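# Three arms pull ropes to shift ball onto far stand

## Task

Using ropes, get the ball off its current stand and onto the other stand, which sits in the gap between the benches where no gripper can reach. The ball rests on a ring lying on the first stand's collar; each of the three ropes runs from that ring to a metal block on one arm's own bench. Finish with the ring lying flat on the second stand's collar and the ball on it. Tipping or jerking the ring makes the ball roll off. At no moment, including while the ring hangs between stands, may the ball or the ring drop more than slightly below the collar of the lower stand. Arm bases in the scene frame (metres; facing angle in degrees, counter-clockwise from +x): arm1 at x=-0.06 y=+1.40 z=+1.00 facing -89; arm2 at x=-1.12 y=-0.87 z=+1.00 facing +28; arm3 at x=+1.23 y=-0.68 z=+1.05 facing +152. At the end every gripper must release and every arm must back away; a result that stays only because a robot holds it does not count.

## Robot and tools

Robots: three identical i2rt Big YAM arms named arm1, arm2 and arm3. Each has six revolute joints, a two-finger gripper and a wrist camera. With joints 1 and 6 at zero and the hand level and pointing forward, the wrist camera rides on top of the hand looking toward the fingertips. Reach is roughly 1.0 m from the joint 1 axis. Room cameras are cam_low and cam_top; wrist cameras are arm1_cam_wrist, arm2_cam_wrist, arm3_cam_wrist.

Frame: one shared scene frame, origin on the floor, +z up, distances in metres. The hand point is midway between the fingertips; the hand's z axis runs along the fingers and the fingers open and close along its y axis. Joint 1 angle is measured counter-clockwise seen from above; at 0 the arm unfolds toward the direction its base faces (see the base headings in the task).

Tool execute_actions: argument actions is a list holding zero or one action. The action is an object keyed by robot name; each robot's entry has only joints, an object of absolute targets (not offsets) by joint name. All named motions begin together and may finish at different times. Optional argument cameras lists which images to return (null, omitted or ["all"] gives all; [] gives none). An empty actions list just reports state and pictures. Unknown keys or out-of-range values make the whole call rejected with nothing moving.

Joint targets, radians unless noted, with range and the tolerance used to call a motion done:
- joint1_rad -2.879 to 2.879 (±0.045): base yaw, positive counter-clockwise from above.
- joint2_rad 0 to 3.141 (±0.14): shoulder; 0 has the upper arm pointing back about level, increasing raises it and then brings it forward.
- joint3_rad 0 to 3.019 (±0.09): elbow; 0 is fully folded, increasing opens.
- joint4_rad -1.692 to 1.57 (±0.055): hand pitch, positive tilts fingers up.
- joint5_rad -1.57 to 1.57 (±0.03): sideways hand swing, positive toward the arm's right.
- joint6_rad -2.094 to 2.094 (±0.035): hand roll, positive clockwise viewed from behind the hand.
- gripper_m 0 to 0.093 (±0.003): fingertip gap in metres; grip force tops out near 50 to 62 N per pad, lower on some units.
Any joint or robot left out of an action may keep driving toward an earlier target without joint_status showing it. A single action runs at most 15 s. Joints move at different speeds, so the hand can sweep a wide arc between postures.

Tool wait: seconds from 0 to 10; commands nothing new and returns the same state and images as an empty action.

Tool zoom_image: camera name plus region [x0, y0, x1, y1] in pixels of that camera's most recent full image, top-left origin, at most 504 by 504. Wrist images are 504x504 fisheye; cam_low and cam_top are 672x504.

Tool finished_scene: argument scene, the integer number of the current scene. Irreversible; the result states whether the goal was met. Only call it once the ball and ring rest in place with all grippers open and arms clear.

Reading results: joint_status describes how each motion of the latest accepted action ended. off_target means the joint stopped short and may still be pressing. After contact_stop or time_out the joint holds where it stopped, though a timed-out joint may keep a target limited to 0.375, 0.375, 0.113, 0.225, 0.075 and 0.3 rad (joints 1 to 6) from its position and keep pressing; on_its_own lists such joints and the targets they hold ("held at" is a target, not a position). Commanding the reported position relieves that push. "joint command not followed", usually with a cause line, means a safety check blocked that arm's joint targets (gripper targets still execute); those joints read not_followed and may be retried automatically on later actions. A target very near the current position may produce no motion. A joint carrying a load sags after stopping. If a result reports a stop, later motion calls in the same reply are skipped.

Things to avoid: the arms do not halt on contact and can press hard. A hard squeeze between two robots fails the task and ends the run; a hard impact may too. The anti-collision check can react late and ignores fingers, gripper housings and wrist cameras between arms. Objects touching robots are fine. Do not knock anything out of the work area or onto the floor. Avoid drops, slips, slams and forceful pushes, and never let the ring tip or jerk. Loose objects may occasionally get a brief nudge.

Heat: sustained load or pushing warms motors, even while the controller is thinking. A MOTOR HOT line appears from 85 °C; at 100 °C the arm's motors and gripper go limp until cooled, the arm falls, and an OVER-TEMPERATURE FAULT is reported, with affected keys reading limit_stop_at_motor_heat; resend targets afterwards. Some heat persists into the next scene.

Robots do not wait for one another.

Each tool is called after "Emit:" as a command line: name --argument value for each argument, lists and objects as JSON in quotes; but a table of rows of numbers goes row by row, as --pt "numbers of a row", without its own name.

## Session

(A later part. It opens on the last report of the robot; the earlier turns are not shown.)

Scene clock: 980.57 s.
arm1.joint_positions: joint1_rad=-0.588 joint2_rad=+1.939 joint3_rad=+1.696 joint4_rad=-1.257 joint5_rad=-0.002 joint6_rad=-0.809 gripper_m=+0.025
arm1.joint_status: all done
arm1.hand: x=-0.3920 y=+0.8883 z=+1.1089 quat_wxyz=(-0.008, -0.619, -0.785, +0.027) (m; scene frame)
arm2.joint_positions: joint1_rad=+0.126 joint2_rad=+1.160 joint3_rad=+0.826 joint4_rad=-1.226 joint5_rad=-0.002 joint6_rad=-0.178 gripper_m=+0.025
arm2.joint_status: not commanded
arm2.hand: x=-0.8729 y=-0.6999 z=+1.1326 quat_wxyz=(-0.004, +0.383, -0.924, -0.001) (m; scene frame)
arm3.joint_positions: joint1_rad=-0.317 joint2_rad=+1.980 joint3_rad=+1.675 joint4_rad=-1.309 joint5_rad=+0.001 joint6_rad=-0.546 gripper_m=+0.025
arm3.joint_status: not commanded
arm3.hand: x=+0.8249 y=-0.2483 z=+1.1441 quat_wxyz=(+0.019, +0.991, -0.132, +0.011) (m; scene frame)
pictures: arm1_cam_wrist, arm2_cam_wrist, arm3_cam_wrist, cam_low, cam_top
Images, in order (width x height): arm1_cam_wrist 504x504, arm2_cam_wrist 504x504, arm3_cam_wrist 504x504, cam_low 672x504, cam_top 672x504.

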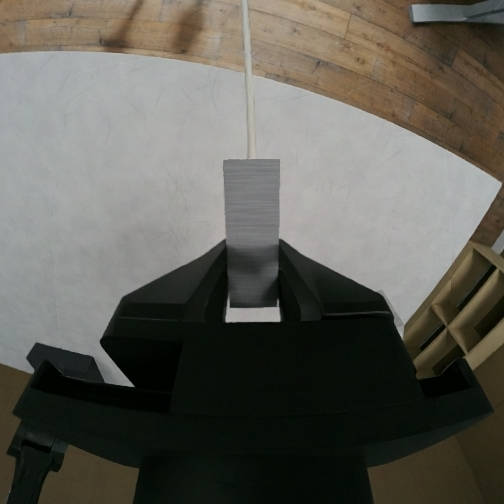

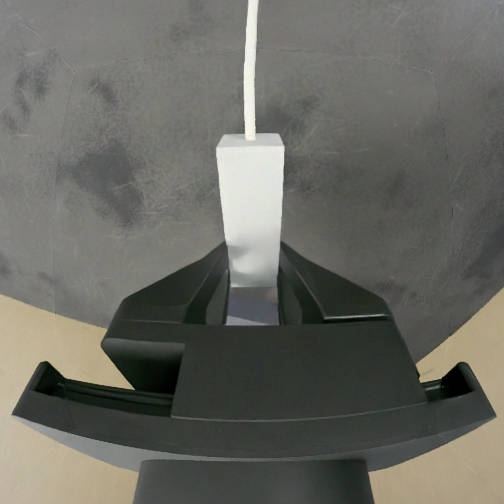

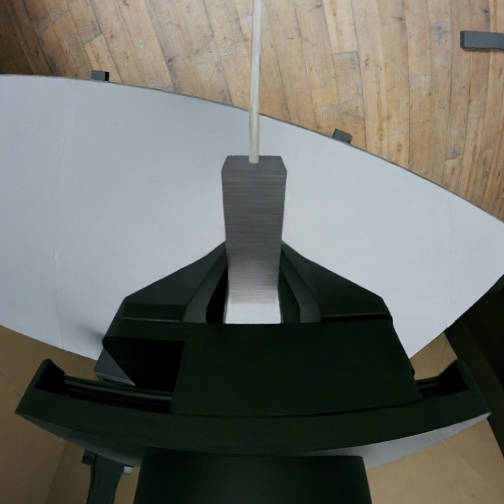

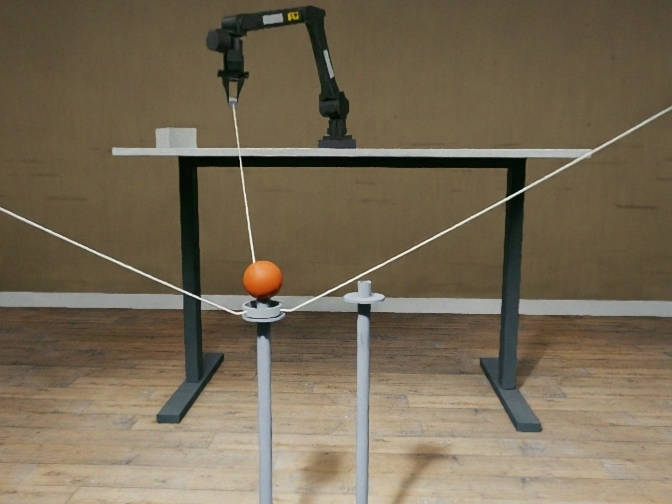

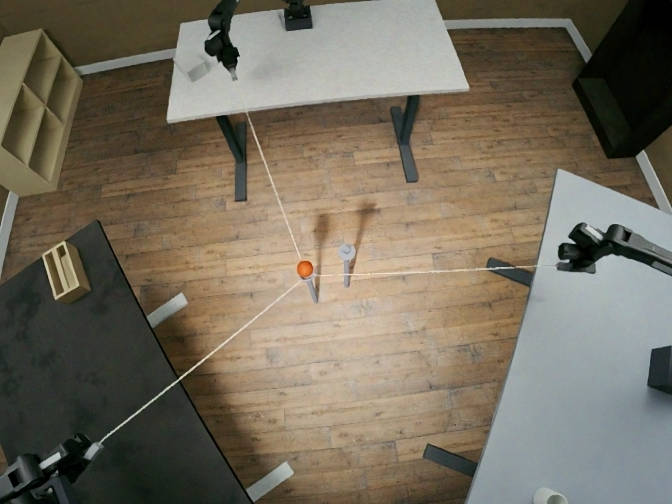

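Emit:
execute_actions --actions '[{"arm1":{"joints":{"joint1_rad":-0.615,"joint2_rad":1.882,"joint3_rad":1.789,"joint4_rad":-1.317}},"arm2":{"joints":{"joint2_rad":1.136,"joint3_rad":0.926,"joint4_rad":-1.277}},"arm3":{"joints":{"joint2_rad":1.9275,"joint3_rad":1.749,"joint4_rad":-1.365}}}]' --cameras '["cam_low","cam_top"]'

Emit:
zoom_image --camera "cam_low" --region '[200, 240, 400, 360]'

Emit:
zoom_image --camera "cam_top" --region '[285, 235, 365, 315]'

Scene clock: 1036.47 s.
arm1.joint_positions: joint1_rad=-0.595 joint2_rad=+1.924 joint3_rad=+1.723 joint4_rad=-1.301 joint5_rad=-0.002 joint6_rad=-0.809 gripper_m=+0.025
arm1.joint_status: all done
arm1.hand: x=-0.3952 y=+0.8922 z=+1.1277 quat_wxyz=(-0.007, -0.622, -0.783, +0.027) (m; scene frame)
arm2.joint_positions: joint1_rad=+0.126 joint2_rad=+1.145 joint3_rad=+0.869 joint4_rad=-1.265 joint5_rad=-0.002 joint6_rad=-0.178 gripper_m=+0.025
arm2.joint_status: all done
arm2.hand: x=-0.8683 y=-0.6967 z=+1.1525 quat_wxyz=(-0.013, +0.383, -0.924, -0.003) (m; scene frame)
arm3.joint_positions: joint1_rad=-0.317 joint2_rad=+1.962 joint3_rad=+1.700 joint4_rad=-1.350 joint5_rad=+0.001 joint6_rad=-0.546 gripper_m=+0.025
arm3.joint_status: all done
arm3.hand: x=+0.8257 y=-0.2487 z=+1.1632 quat_wxyz=(+0.019, +0.991, -0.132, +0.011) (m; scene frame)
pictures: cam_low, cam_top
Images, in order (width x height): cam_low 672x504, cam_top 672x504.

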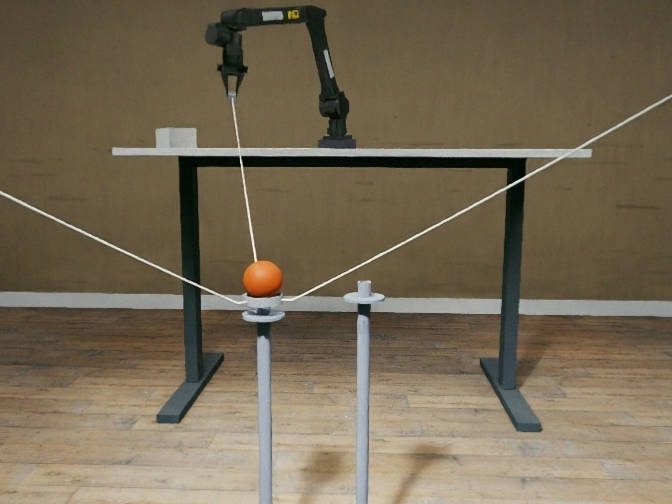

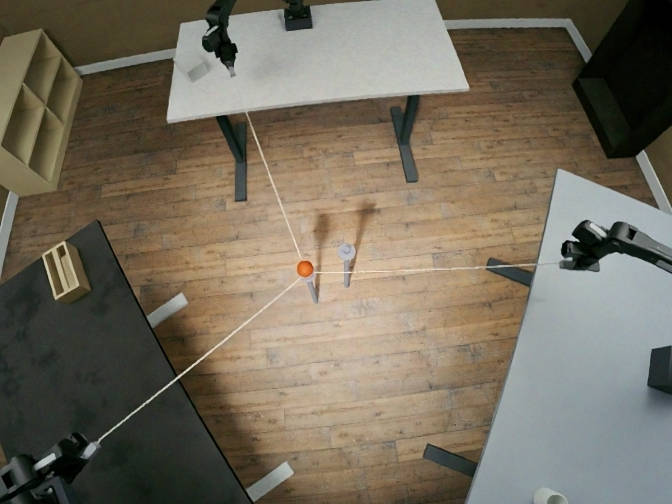

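Region (200, 240, 400, 360) of cam_low's 672x504 image, scaled by 2.520, with more detail than that image has; it fills the top 302 rows of this view, and the rest is white.

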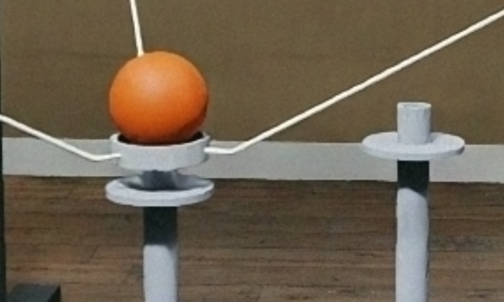

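Region (285, 235, 365, 315) of cam_top's 672x504 image, scaled by 6.300, with more detail than that image has.

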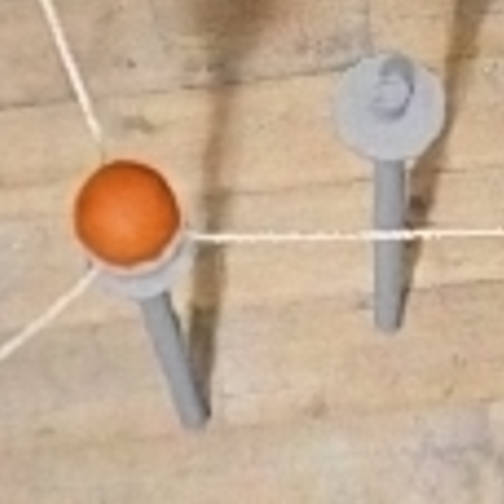

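Emit:
execute_actions --actions '[{"arm1":{"joints":{"joint2_rad":1.871,"joint3_rad":1.826,"joint4_rad":-1.365}},"arm2":{"joints":{"joint2_rad":1.119,"joint3_rad":0.968,"joint4_rad":-1.3355}},"arm3":{"joints":{"joint2_rad":1.913,"joint3_rad":1.781,"joint4_rad":-1.411}}}]' --cameras '["cam_low","cam_top"]'

Emit:
zoom_image --camera "cam_low" --region '[200, 240, 400, 360]'

Emit:
zoom_image --camera "cam_top" --region '[285, 235, 365, 315]'

Scene clock: 1063.57 s.
arm1.joint_positions: joint1_rad=-0.595 joint2_rad=+1.918 joint3_rad=+1.760 joint4_rad=-1.345 joint5_rad=-0.003 joint6_rad=-0.809 gripper_m=+0.025
arm1.joint_status: all done
arm1.hand: x=-0.3957 y=+0.8915 z=+1.1448 quat_wxyz=(-0.007, -0.622, -0.783, +0.026) (m; scene frame)
arm2.joint_positions: joint1_rad=+0.126 joint2_rad=+1.131 joint3_rad=+0.910 joint4_rad=-1.319 joint5_rad=-0.002 joint6_rad=-0.178 gripper_m=+0.025
arm2.joint_status: all done
arm2.hand: x=-0.8680 y=-0.6965 z=+1.1714 quat_wxyz=(-0.013, +0.383, -0.924, -0.003) (m; scene frame)
arm3.joint_positions: joint1_rad=-0.317 joint2_rad=+1.953 joint3_rad=+1.732 joint4_rad=-1.393 joint5_rad=-0.001 joint6_rad=-0.546 gripper_m=+0.025
arm3.joint_status: all done
arm3.hand: x=+0.8254 y=-0.2483 z=+1.1810 quat_wxyz=(+0.019, +0.991, -0.132, +0.010) (m; scene frame)
pictures: cam_low, cam_top
Images, in order (width x height): cam_low 672x504, cam_top 672x504.

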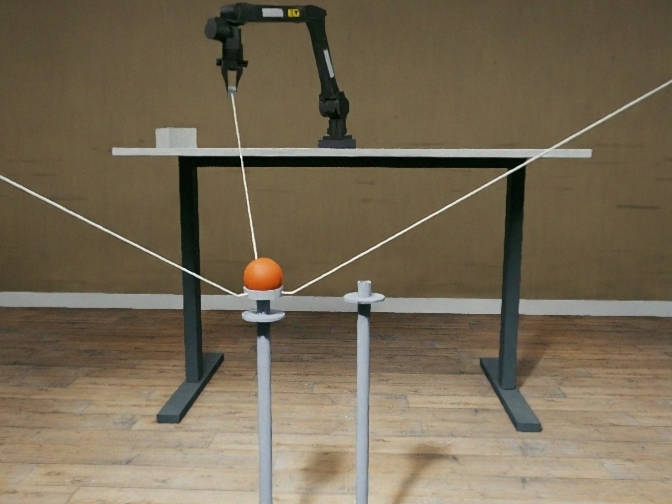

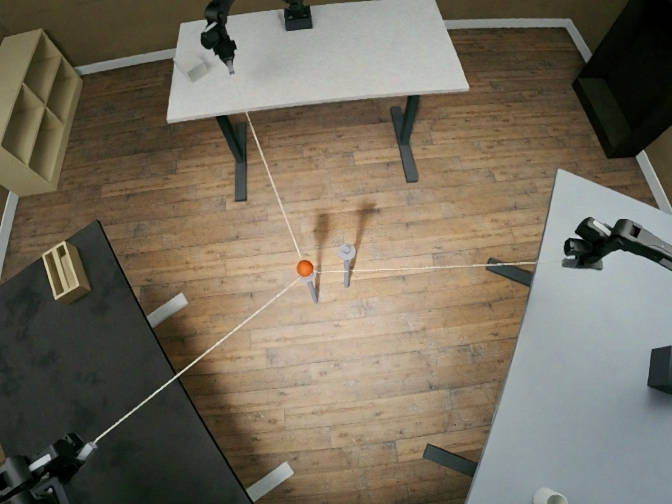

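Region (200, 240, 400, 360) of cam_low's 672x504 image, scaled by 2.520, with more detail than that image has; it fills the top 302 rows of this view, and the rest is white.

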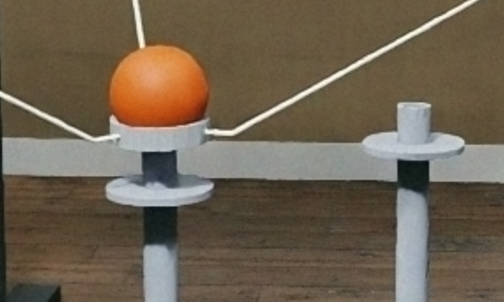

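Region (285, 235, 365, 315) of cam_top's 672x504 image, scaled by 6.300, with more detail than that image has.

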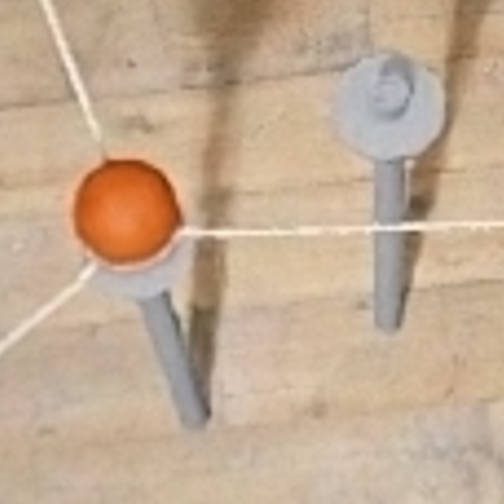

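Emit:
execute_actions --actions '[{"arm1":{"joints":{"joint1_rad":-0.568,"joint2_rad":1.809,"joint4_rad":-1.414,"joint6_rad":-0.779}},"arm2":{"joints":{"joint1_rad":0.099,"joint2_rad":1.183,"joint3_rad":1.083,"joint4_rad":-1.4045,"joint6_rad":-0.202}},"arm3":{"joints":{"joint1_rad":-0.371,"joint2_rad":1.876,"joint3_rad":1.804,"joint4_rad":-1.471,"joint6_rad":-0.591}}}]' --cameras '["cam_low","cam_top"]'

Emit:
zoom_image --camera "cam_low" --region '[200, 200, 400, 340]'

Emit:
zoom_image --camera "cam_top" --region '[285, 235, 365, 315]'

Scene clock: 1178.70 s.
arm1.joint_positions: joint1_rad=-0.566 joint2_rad=+1.840 joint3_rad=+1.764 joint4_rad=-1.395 joint5_rad=-0.003 joint6_rad=-0.789 gripper_m=+0.025
arm1.joint_status: all done
arm1.hand: x=-0.3736 y=+0.8945 z=+1.1906 quat_wxyz=(-0.010, -0.618, -0.785, +0.041) (m; scene frame)
arm2.joint_positions: joint1_rad=+0.105 joint2_rad=+1.190 joint3_rad=+1.029 joint4_rad=-1.389 joint5_rad=-0.002 joint6_rad=-0.194 gripper_m=+0.025
arm2.joint_status: all done
arm2.hand: x=-0.8444 y=-0.6885 z=+1.1989 quat_wxyz=(-0.008, +0.380, -0.925, -0.002) (m; scene frame)
arm3.joint_positions: joint1_rad=-0.364 joint2_rad=+1.909 joint3_rad=+1.756 joint4_rad=-1.455 joint5_rad=-0.002 joint6_rad=-0.582 gripper_m=+0.025
arm3.joint_status: all done
arm3.hand: x=+0.8514 y=-0.2361 z=+1.2144 quat_wxyz=(+0.019, +0.990, -0.138, +0.007) (m; scene frame)
pictures: cam_low, cam_top
Images, in order (width x height): cam_low 672x504, cam_top 672x504.

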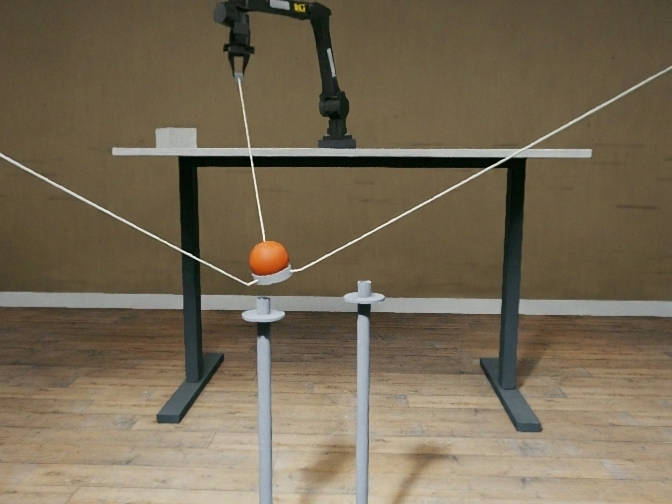

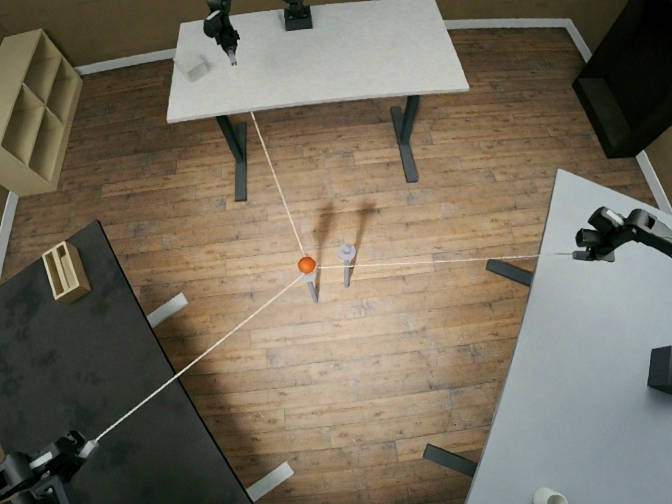

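Region (200, 200, 400, 340) of cam_low's 672x504 image, scaled by 2.520, with more detail than that image has; it fills the top 353 rows of this view, and the rest is white.

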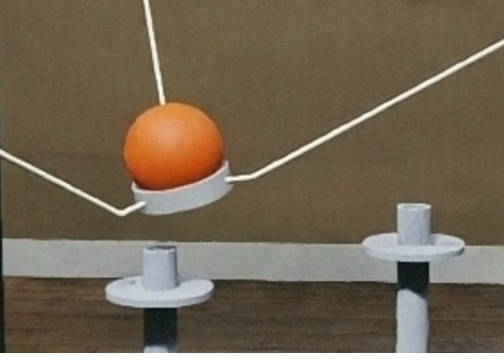

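Region (285, 235, 365, 315) of cam_top's 672x504 image, scaled by 6.300, with more detail than that image has.

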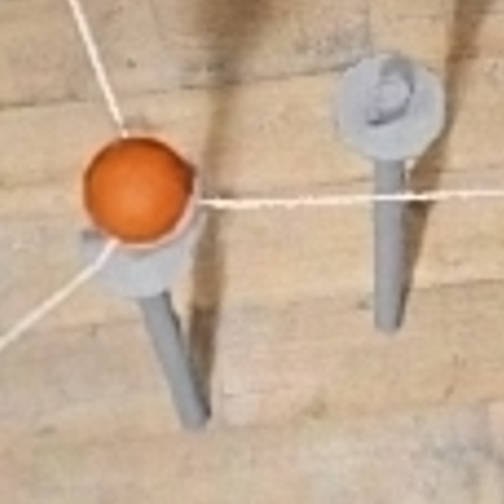

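Emit:
execute_actions --actions '[]' --cameras '["cam_low","cam_top"]'

Emit:
zoom_image --camera "cam_low" --region '[200, 200, 400, 340]'

Emit:
zoom_image --camera "cam_top" --region '[285, 235, 365, 315]'

Scene clock: 1186.87 s.
arm1.joint_positions: joint1_rad=-0.566 joint2_rad=+1.840 joint3_rad=+1.764 joint4_rad=-1.395 joint5_rad=-0.003 joint6_rad=-0.789 gripper_m=+0.025
arm1.joint_status: all done
arm1.hand: x=-0.3736 y=+0.8945 z=+1.1906 quat_wxyz=(-0.010, -0.618, -0.785, +0.041) (m; scene frame)
arm2.joint_positions: joint1_rad=+0.105 joint2_rad=+1.190 joint3_rad=+1.029 joint4_rad=-1.389 joint5_rad=-0.002 joint6_rad=-0.194 gripper_m=+0.025
arm2.joint_status: all done
arm2.hand: x=-0.8444 y=-0.6885 z=+1.1989 quat_wxyz=(-0.008, +0.380, -0.925, -0.002) (m; scene frame)
arm3.joint_positions: joint1_rad=-0.364 joint2_rad=+1.909 joint3_rad=+1.756 joint4_rad=-1.455 joint5_rad=-0.002 joint6_rad=-0.582 gripper_m=+0.025
arm3.joint_status: all done
arm3.hand: x=+0.8514 y=-0.2361 z=+1.2144 quat_wxyz=(+0.019, +0.990, -0.138, +0.007) (m; scene frame)
pictures: cam_low, cam_top
Images, in order (width x height): cam_low 672x504, cam_top 672x504.

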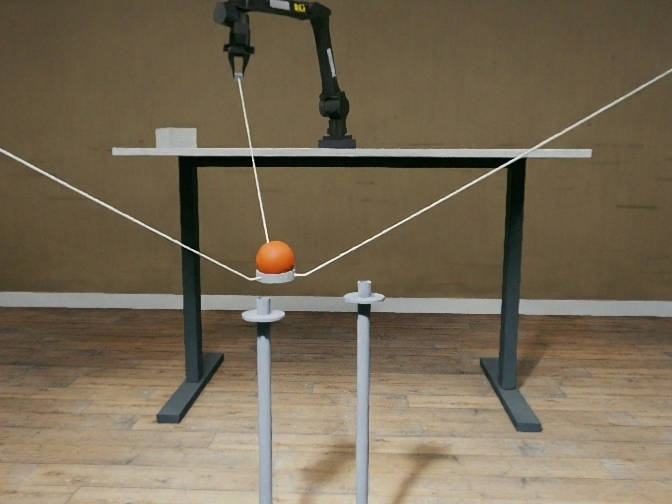

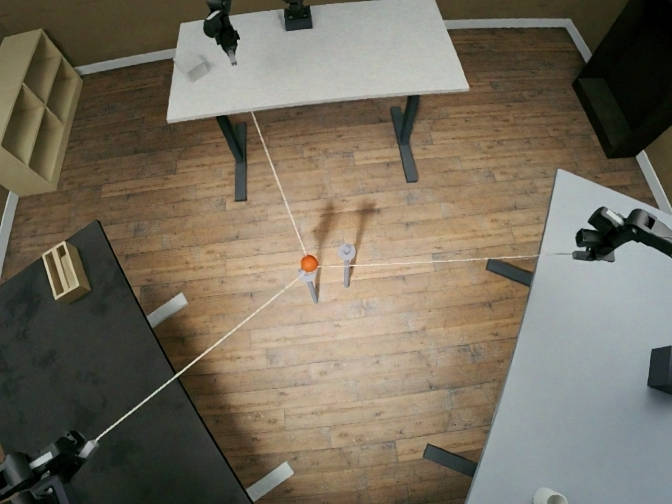

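Region (200, 200, 400, 340) of cam_low's 672x504 image, scaled by 2.520, with more detail than that image has; it fills the top 353 rows of this view, and the rest is white.

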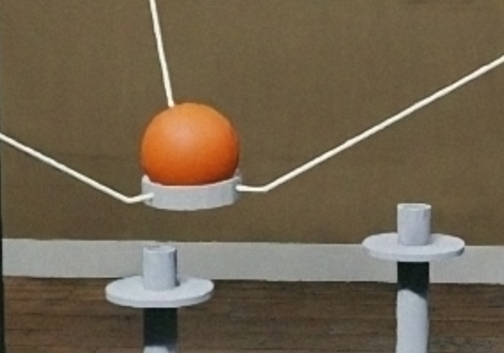

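Region (285, 235, 365, 315) of cam_top's 672x504 image, scaled by 6.300, with more detail than that image has.

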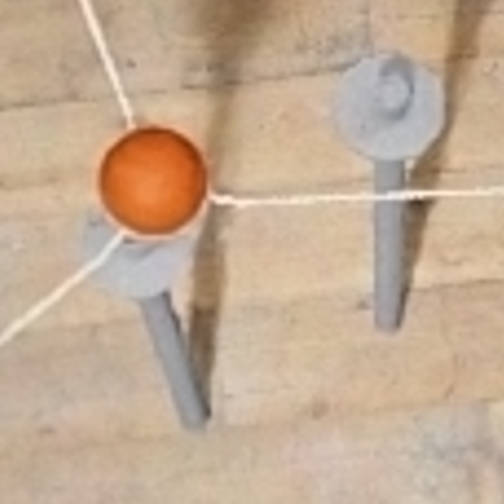

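Emit:
execute_actions --actions '[{"arm1":{"joints":{"joint1_rad":-0.541,"joint2_rad":1.7435,"joint3_rad":1.682,"joint4_rad":-1.419,"joint6_rad":-0.743}},"arm2":{"joints":{"joint1_rad":0.086,"joint2_rad":1.253,"joint3_rad":1.188,"joint4_rad":-1.43,"joint6_rad":-0.219}},"arm3":{"joints":{"joint1_rad":-0.416,"joint2_rad":1.854,"joint4_rad":-1.508,"joint6_rad":-0.647}}}]' --cameras '["cam_low","cam_top"]'

Emit:
zoom_image --camera "cam_low" --region '[200, 200, 400, 340]'

Scene clock: 1248.33 s.
arm1.joint_positions: joint1_rad=-0.541 joint2_rad=+1.780 joint3_rad=+1.673 joint4_rad=-1.402 joint5_rad=-0.003 joint6_rad=-0.753 gripper_m=+0.025
arm1.joint_status: all done
arm1.hand: x=-0.3445 y=+0.9139 z=+1.1880 quat_wxyz=(-0.009, -0.622, -0.783, +0.022) (m; scene frame)
arm2.joint_positions: joint1_rad=+0.093 joint2_rad=+1.262 joint3_rad=+1.129 joint4_rad=-1.417 joint5_rad=-0.002 joint6_rad=-0.210 gripper_m=+0.025
arm2.joint_status: all done
arm2.hand: x=-0.8180 y=-0.6760 z=+1.2141 quat_wxyz=(-0.009, +0.382, -0.924, -0.002) (m; scene frame)
arm3.joint_positions: joint1_rad=-0.408 joint2_rad=+1.897 joint3_rad=+1.756 joint4_rad=-1.491 joint5_rad=-0.003 joint6_rad=-0.637 gripper_m=+0.025
arm3.joint_status: all done
arm3.hand: x=+0.8768 y=-0.2271 z=+1.2208 quat_wxyz=(+0.028, +0.991, -0.132, +0.015) (m; scene frame)
pictures: cam_low, cam_top
Images, in order (width x height): cam_low 672x504, cam_top 672x504.

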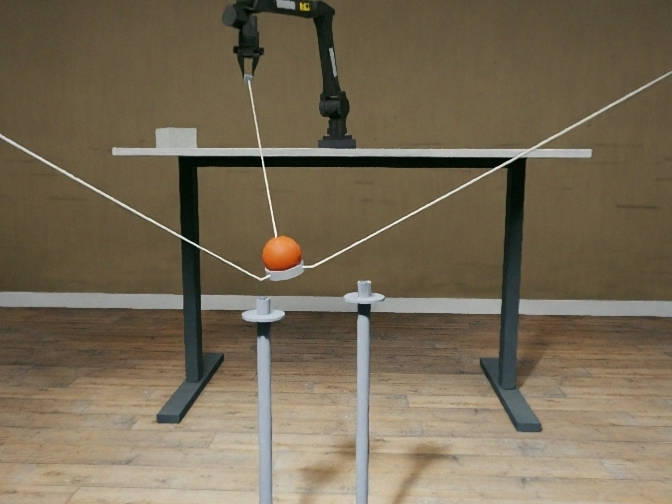

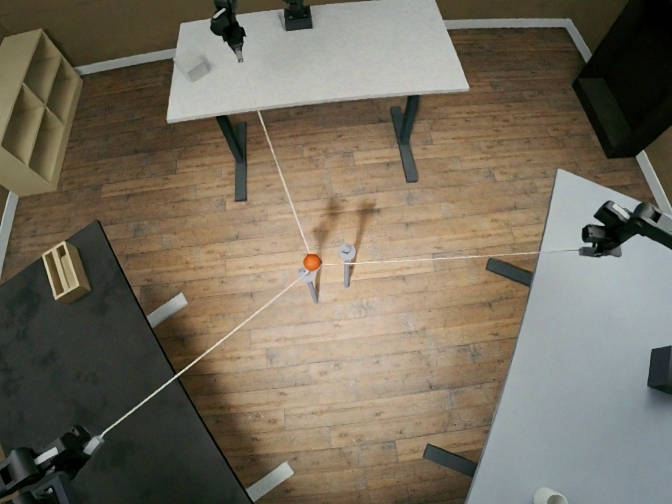

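Region (200, 200, 400, 340) of cam_low's 672x504 image, scaled by 2.520, with more detail than that image has; it fills the top 353 rows of this view, and the rest is white.

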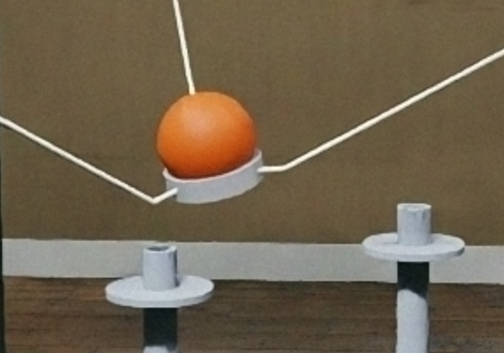

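Emit:
execute_actions --actions '[{"arm1":{"joints":{"joint1_rad":-0.507,"joint2_rad":1.68,"joint3_rad":1.613,"joint6_rad":-0.711}},"arm2":{"joints":{"joint1_rad":0.072,"joint2_rad":1.322,"joint3_rad":1.27,"joint6_rad":-0.233}},"arm3":{"joints":{"joint1_rad":-0.464,"joint2_rad":1.829,"joint3_rad":1.744,"joint6_rad":-0.694}}}]' --cameras '["cam_low","cam_top"]'

Emit:
zoom_image --camera "cam_low" --region '[200, 200, 400, 340]'

Scene clock: 1274.33 s.
arm1.joint_positions: joint1_rad=-0.506 joint2_rad=+1.721 joint3_rad=+1.602 joint4_rad=-1.402 joint5_rad=-0.003 joint6_rad=-0.720 gripper_m=+0.025
arm1.joint_status: all done
arm1.hand: x=-0.3159 y=+0.9262 z=+1.1921 quat_wxyz=(-0.009, -0.621, -0.784, +0.016) (m; scene frame)
arm2.joint_positions: joint1_rad=+0.079 joint2_rad=+1.328 joint3_rad=+1.211 joint4_rad=-1.419 joint5_rad=-0.002 joint6_rad=-0.224 gripper_m=+0.025
arm2.joint_status: all done
arm2.hand: x=-0.7905 y=-0.6647 z=+1.2222 quat_wxyz=(-0.015, +0.382, -0.924, -0.003) (m; scene frame)
arm3.joint_positions: joint1_rad=-0.456 joint2_rad=+1.868 joint3_rad=+1.738 joint4_rad=-1.492 joint5_rad=-0.003 joint6_rad=-0.684 gripper_m=+0.025
arm3.joint_status: all done
arm3.hand: x=+0.9029 y=-0.2159 z=+1.2296 quat_wxyz=(+0.026, +0.991, -0.133, +0.011) (m; scene frame)
pictures: cam_low, cam_top
Images, in order (width x height): cam_low 672x504, cam_top 672x504.

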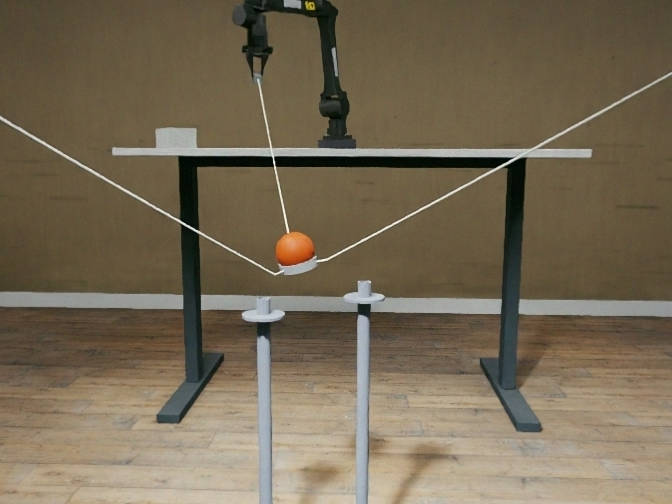

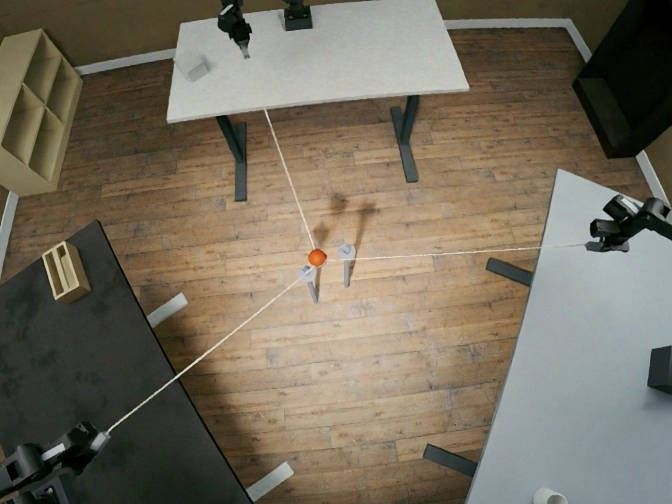

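Region (200, 200, 400, 340) of cam_low's 672x504 image, scaled by 2.520, with more detail than that image has; it fills the top 353 rows of this view, and the rest is white.

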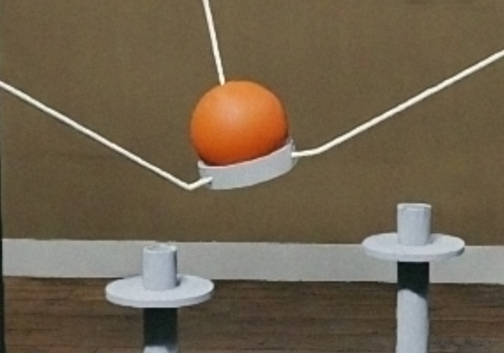

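Emit:
execute_actions --actions '[{"arm1":{"joints":{"joint1_rad":-0.474,"joint2_rad":1.619,"joint3_rad":1.5415,"joint4_rad":-1.37,"joint6_rad":-0.678}},"arm2":{"joints":{"joint1_rad":0.061,"joint2_rad":1.396,"joint3_rad":1.342,"joint6_rad":-0.245}},"arm3":{"joints":{"joint1_rad":-0.513,"joint2_rad":1.813,"joint3_rad":1.724,"joint6_rad":-0.743}}}]' --cameras '["cam_low","cam_top"]'

Emit:
zoom_image --camera "cam_low" --region '[200, 200, 400, 340]'

Scene clock: 1296.83 s.
arm1.joint_positions: joint1_rad=-0.475 joint2_rad=+1.658 joint3_rad=+1.532 joint4_rad=-1.380 joint5_rad=-0.003 joint6_rad=-0.688 gripper_m=+0.025
arm1.joint_status: all done
arm1.hand: x=-0.2923 y=+0.9361 z=+1.1972 quat_wxyz=(-0.011, -0.621, -0.783, +0.024) (m; scene frame)
arm2.joint_positions: joint1_rad=+0.068 joint2_rad=+1.404 joint3_rad=+1.283 joint4_rad=-1.420 joint5_rad=-0.002 joint6_rad=-0.236 gripper_m=+0.025
arm2.joint_status: all done
arm2.hand: x=-0.7646 y=-0.6535 z=+1.2214 quat_wxyz=(-0.013, +0.383, -0.924, -0.002) (m; scene frame)
arm3.joint_positions: joint1_rad=-0.505 joint2_rad=+1.858 joint3_rad=+1.717 joint4_rad=-1.492 joint5_rad=-0.003 joint6_rad=-0.733 gripper_m=+0.025
arm3.joint_status: all done
arm3.hand: x=+0.9291 y=-0.2063 z=+1.2273 quat_wxyz=(+0.030, +0.991, -0.132, +0.013) (m; scene frame)
pictures: cam_low, cam_top
Images, in order (width x height): cam_low 672x504, cam_top 672x504.

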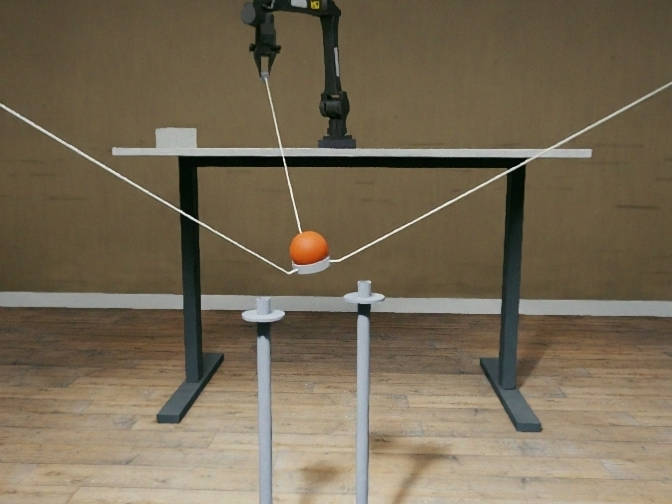

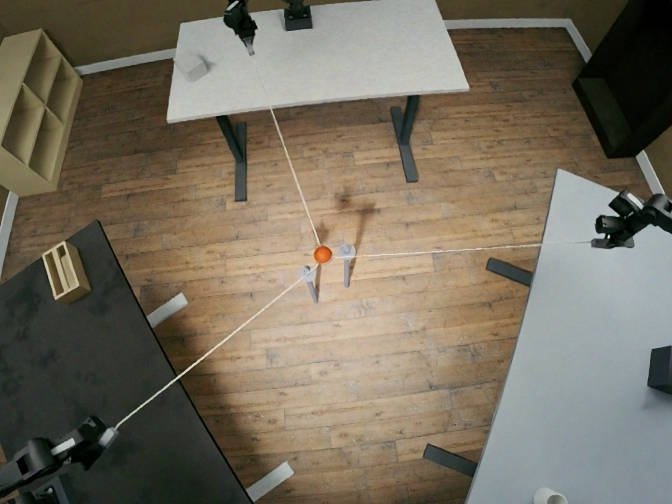

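Region (200, 200, 400, 340) of cam_low's 672x504 image, scaled by 2.520, with more detail than that image has; it fills the top 353 rows of this view, and the rest is white.

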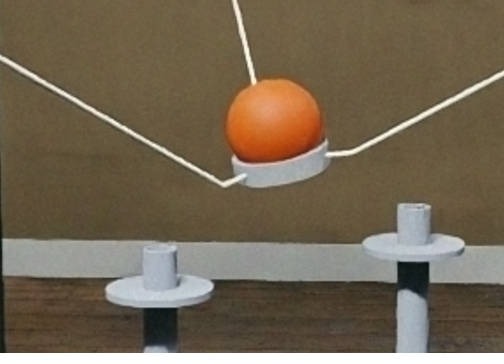

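Emit:
execute_actions --actions '[{"arm1":{"joints":{"joint1_rad":-0.435,"joint2_rad":1.569,"joint3_rad":1.472,"joint4_rad":-1.347,"joint6_rad":-0.64}},"arm2":{"joints":{"joint1_rad":0.05,"joint2_rad":1.468,"joint3_rad":1.418,"joint6_rad":-0.256}},"arm3":{"joints":{"joint1_rad":-0.5626,"joint2_rad":1.799,"joint3_rad":1.713,"joint6_rad":-0.793}}}]' --cameras '["cam_low","cam_top"]'

Emit:
zoom_image --camera "cam_low" --region '[200, 200, 400, 340]'

Scene clock: 1322.17 s.
arm1.joint_positions: joint1_rad=-0.435 joint2_rad=+1.609 joint3_rad=+1.463 joint4_rad=-1.354 joint5_rad=-0.003 joint6_rad=-0.650 gripper_m=+0.025
arm1.joint_status: all done
arm1.hand: x=-0.2661 y=+0.9440 z=+1.1942 quat_wxyz=(-0.013, -0.621, -0.784, +0.025) (m; scene frame)
arm2.joint_positions: joint1_rad=+0.057 joint2_rad=+1.475 joint3_rad=+1.358 joint4_rad=-1.421 joint5_rad=-0.002 joint6_rad=-0.247 gripper_m=+0.025
arm2.joint_status: all done
arm2.hand: x=-0.7379 y=-0.6428 z=+1.2220 quat_wxyz=(-0.015, +0.383, -0.924, -0.003) (m; scene frame)
arm3.joint_positions: joint1_rad=-0.554 joint2_rad=+1.841 joint3_rad=+1.706 joint4_rad=-1.492 joint5_rad=-0.004 joint6_rad=-0.783 gripper_m=+0.025
arm3.joint_status: all done
arm3.hand: x=+0.9545 y=-0.1955 z=+1.2314 quat_wxyz=(+0.029, +0.991, -0.132, +0.010) (m; scene frame)
pictures: cam_low, cam_top
Images, in order (width x height): cam_low 672x504, cam_top 672x504.

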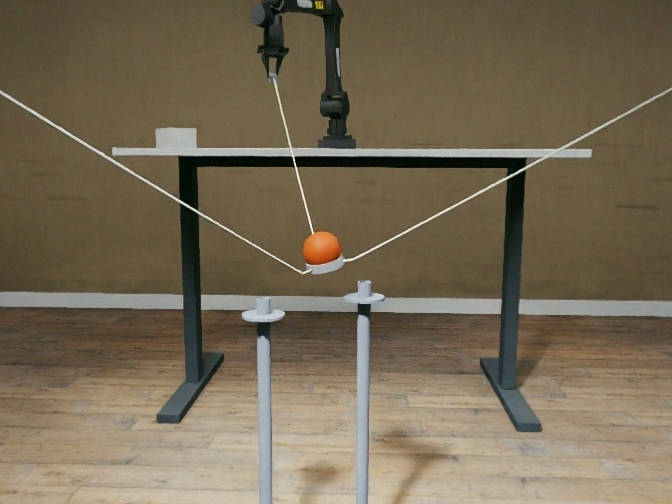

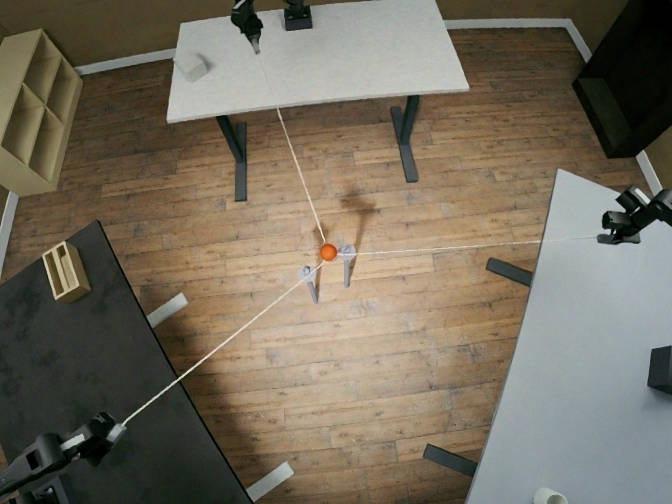

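Region (200, 200, 400, 340) of cam_low's 672x504 image, scaled by 2.520, with more detail than that image has; it fills the top 353 rows of this view, and the rest is white.

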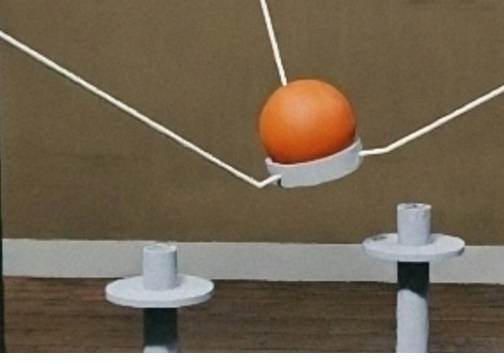

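Emit:
execute_actions --actions '[{"arm1":{"joints":{"joint1_rad":-0.395,"joint2_rad":1.516,"joint3_rad":1.417,"joint6_rad":-0.6}},"arm2":{"joints":{"joint1_rad":0.041,"joint2_rad":1.54,"joint3_rad":1.5045,"joint4_rad":-1.452,"joint6_rad":-0.265}},"arm3":{"joints":{"joint1_rad":-0.617,"joint2_rad":1.792,"joint6_rad":-0.844}}}]' --cameras '["cam_low","cam_top"]'

Emit:
zoom_image --camera "cam_low" --region '[260, 200, 460, 340]'

Scene clock: 1353.27 s.
arm1.joint_positions: joint1_rad=-0.396 joint2_rad=+1.551 joint3_rad=+1.407 joint4_rad=-1.351 joint5_rad=-0.003 joint6_rad=-0.610 gripper_m=+0.025
arm1.joint_status: all done
arm1.hand: x=-0.2407 y=+0.9553 z=+1.1997 quat_wxyz=(-0.015, -0.621, -0.783, +0.028) (m; scene frame)
arm2.joint_positions: joint1_rad=+0.049 joint2_rad=+1.546 joint3_rad=+1.443 joint4_rad=-1.439 joint5_rad=-0.002 joint6_rad=-0.256 gripper_m=+0.025
arm2.joint_status: all done
arm2.hand: x=-0.7131 y=-0.6323 z=+1.2238 quat_wxyz=(-0.012, +0.384, -0.923, -0.002) (m; scene frame)
arm3.joint_positions: joint1_rad=-0.609 joint2_rad=+1.836 joint3_rad=+1.706 joint4_rad=-1.492 joint5_rad=-0.004 joint6_rad=-0.834 gripper_m=+0.025
arm3.joint_status: all done
arm3.hand: x=+0.9815 y=-0.1812 z=+1.2337 quat_wxyz=(+0.028, +0.991, -0.134, +0.007) (m; scene frame)
pictures: cam_low, cam_top
Images, in order (width x height): cam_low 672x504, cam_top 672x504.

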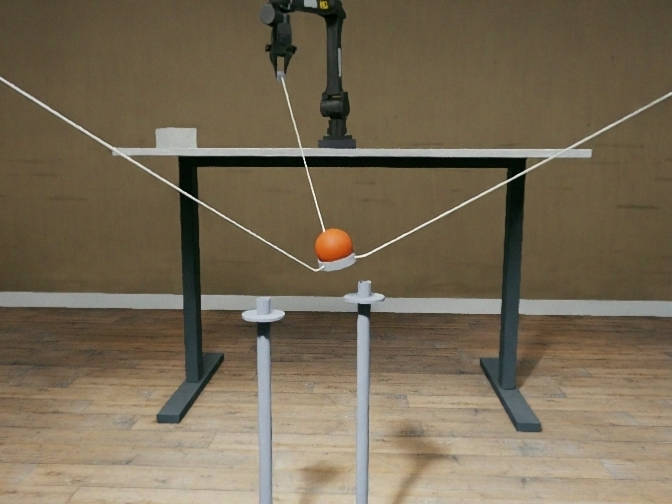

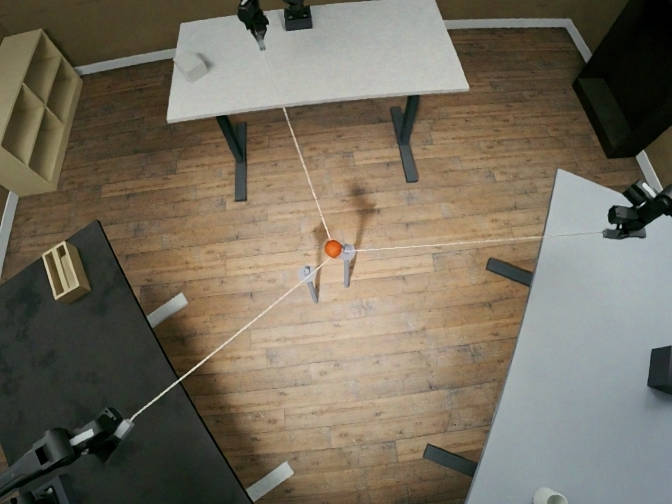

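Region (260, 200, 460, 340) of cam_low's 672x504 image, scaled by 2.520, with more detail than that image has; it fills the top 353 rows of this view, and the rest is white.

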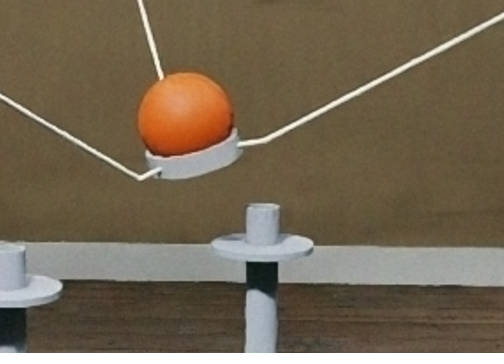

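Emit:
execute_actions --actions '[]' --cameras '["cam_low","cam_top"]'

Emit:
zoom_image --camera "cam_low" --region '[260, 200, 460, 340]'

Emit:
zoom_image --camera "cam_top" --region '[295, 215, 375, 295]'

Scene clock: 1359.73 s.
arm1.joint_positions: joint1_rad=-0.396 joint2_rad=+1.551 joint3_rad=+1.407 joint4_rad=-1.351 joint5_rad=-0.003 joint6_rad=-0.609 gripper_m=+0.025
arm1.joint_status: all done
arm1.hand: x=-0.2407 y=+0.9553 z=+1.1997 quat_wxyz=(-0.015, -0.621, -0.783, +0.028) (m; scene frame)
arm2.joint_positions: joint1_rad=+0.049 joint2_rad=+1.546 joint3_rad=+1.443 joint4_rad=-1.439 joint5_rad=-0.002 joint6_rad=-0.256 gripper_m=+0.025
arm2.joint_status: all done
arm2.hand: x=-0.7131 y=-0.6323 z=+1.2238 quat_wxyz=(-0.012, +0.384, -0.923, -0.002) (m; scene frame)
arm3.joint_positions: joint1_rad=-0.609 joint2_rad=+1.836 joint3_rad=+1.706 joint4_rad=-1.492 joint5_rad=-0.004 joint6_rad=-0.835 gripper_m=+0.025
arm3.joint_status: all done
arm3.hand: x=+0.9815 y=-0.1812 z=+1.2337 quat_wxyz=(+0.028, +0.991, -0.134, +0.007) (m; scene frame)
pictures: cam_low, cam_top
Images, in order (width x height): cam_low 672x504, cam_top 672x504.

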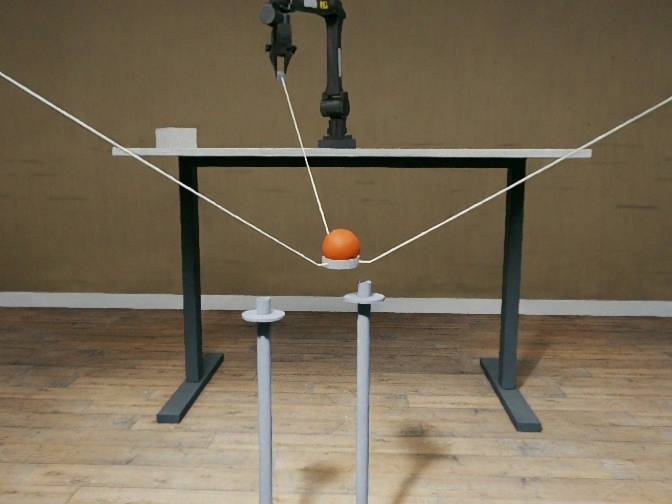

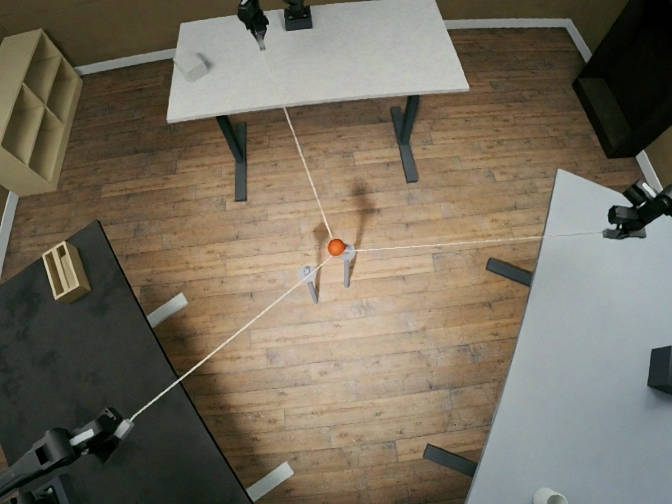

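Region (260, 200, 460, 340) of cam_low's 672x504 image, scaled by 2.520, with more detail than that image has; it fills the top 353 rows of this view, and the rest is white.

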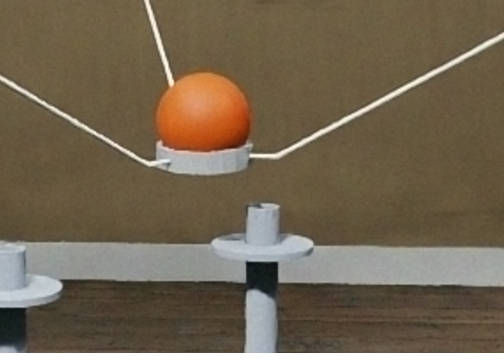

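Region (295, 215, 375, 295) of cam_top's 672x504 image, scaled by 6.300, with more detail than that image has.

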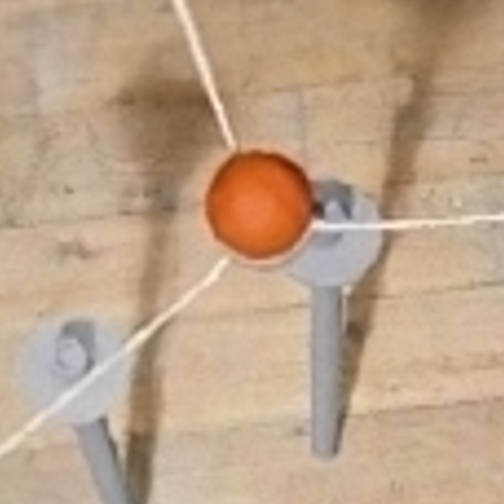

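Emit:
execute_actions --actions '[{"arm1":{"joints":{"joint1_rad":-0.35,"joint2_rad":1.472,"joint3_rad":1.363,"joint6_rad":-0.556}},"arm2":{"joints":{"joint1_rad":0.033,"joint2_rad":1.613,"joint3_rad":1.5935,"joint4_rad":-1.466,"joint6_rad":-0.273}},"arm3":{"joints":{"joint1_rad":-0.665,"joint2_rad":1.783,"joint3_rad":1.699,"joint6_rad":-0.895}}}]' --cameras '["cam_low","cam_top"]'

Emit:
zoom_image --camera "cam_low" --region '[260, 200, 460, 340]'

Scene clock: 1385.33 s.
arm1.joint_positions: joint1_rad=-0.351 joint2_rad=+1.510 joint3_rad=+1.353 joint4_rad=-1.350 joint5_rad=-0.003 joint6_rad=-0.566 gripper_m=+0.025
arm1.joint_status: all done
arm1.hand: x=-0.2142 y=+0.9661 z=+1.1976 quat_wxyz=(-0.015, -0.621, -0.784, +0.022) (m; scene frame)
arm2.joint_positions: joint1_rad=+0.041 joint2_rad=+1.619 joint3_rad=+1.532 joint4_rad=-1.454 joint5_rad=-0.002 joint6_rad=-0.264 gripper_m=+0.025
arm2.joint_status: all done
arm2.hand: x=-0.6868 y=-0.6214 z=+1.2246 quat_wxyz=(-0.013, +0.384, -0.923, -0.002) (m; scene frame)
arm3.joint_positions: joint1_rad=-0.654 joint2_rad=+1.827 joint3_rad=+1.692 joint4_rad=-1.492 joint5_rad=-0.004 joint6_rad=-0.885 gripper_m=+0.025
arm3.joint_status: all done
arm3.hand: x=+1.0059 y=-0.1749 z=+1.2332 quat_wxyz=(+0.031, +0.991, -0.131, +0.007) (m; scene frame)
pictures: cam_low, cam_top
Images, in order (width x height): cam_low 672x504, cam_top 672x504.

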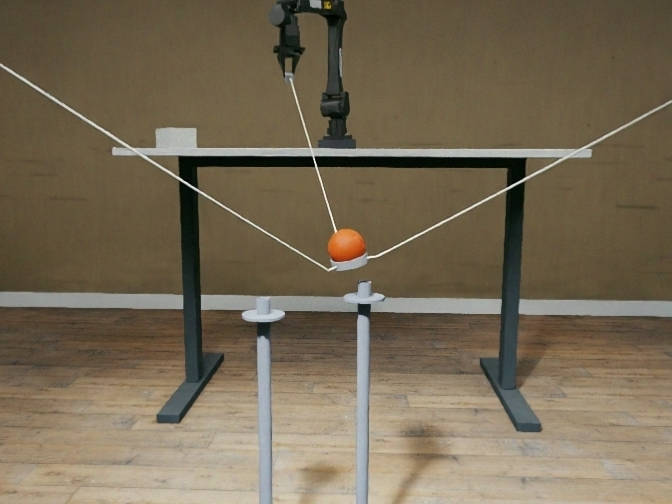

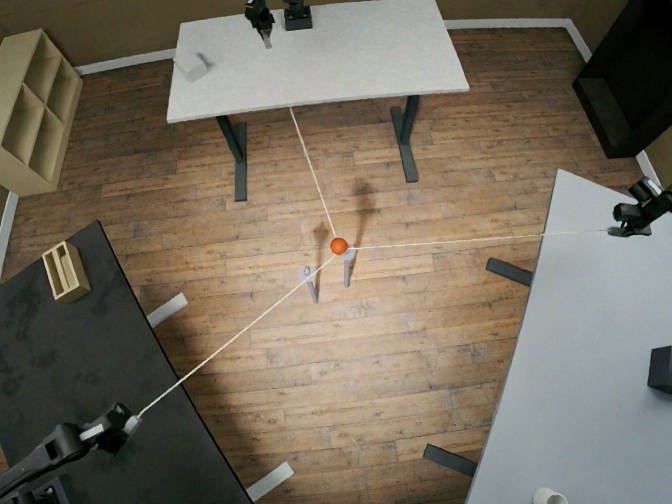

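Region (260, 200, 460, 340) of cam_low's 672x504 image, scaled by 2.520, with more detail than that image has; it fills the top 353 rows of this view, and the rest is white.

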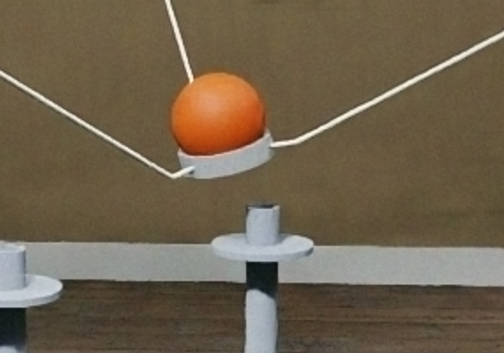

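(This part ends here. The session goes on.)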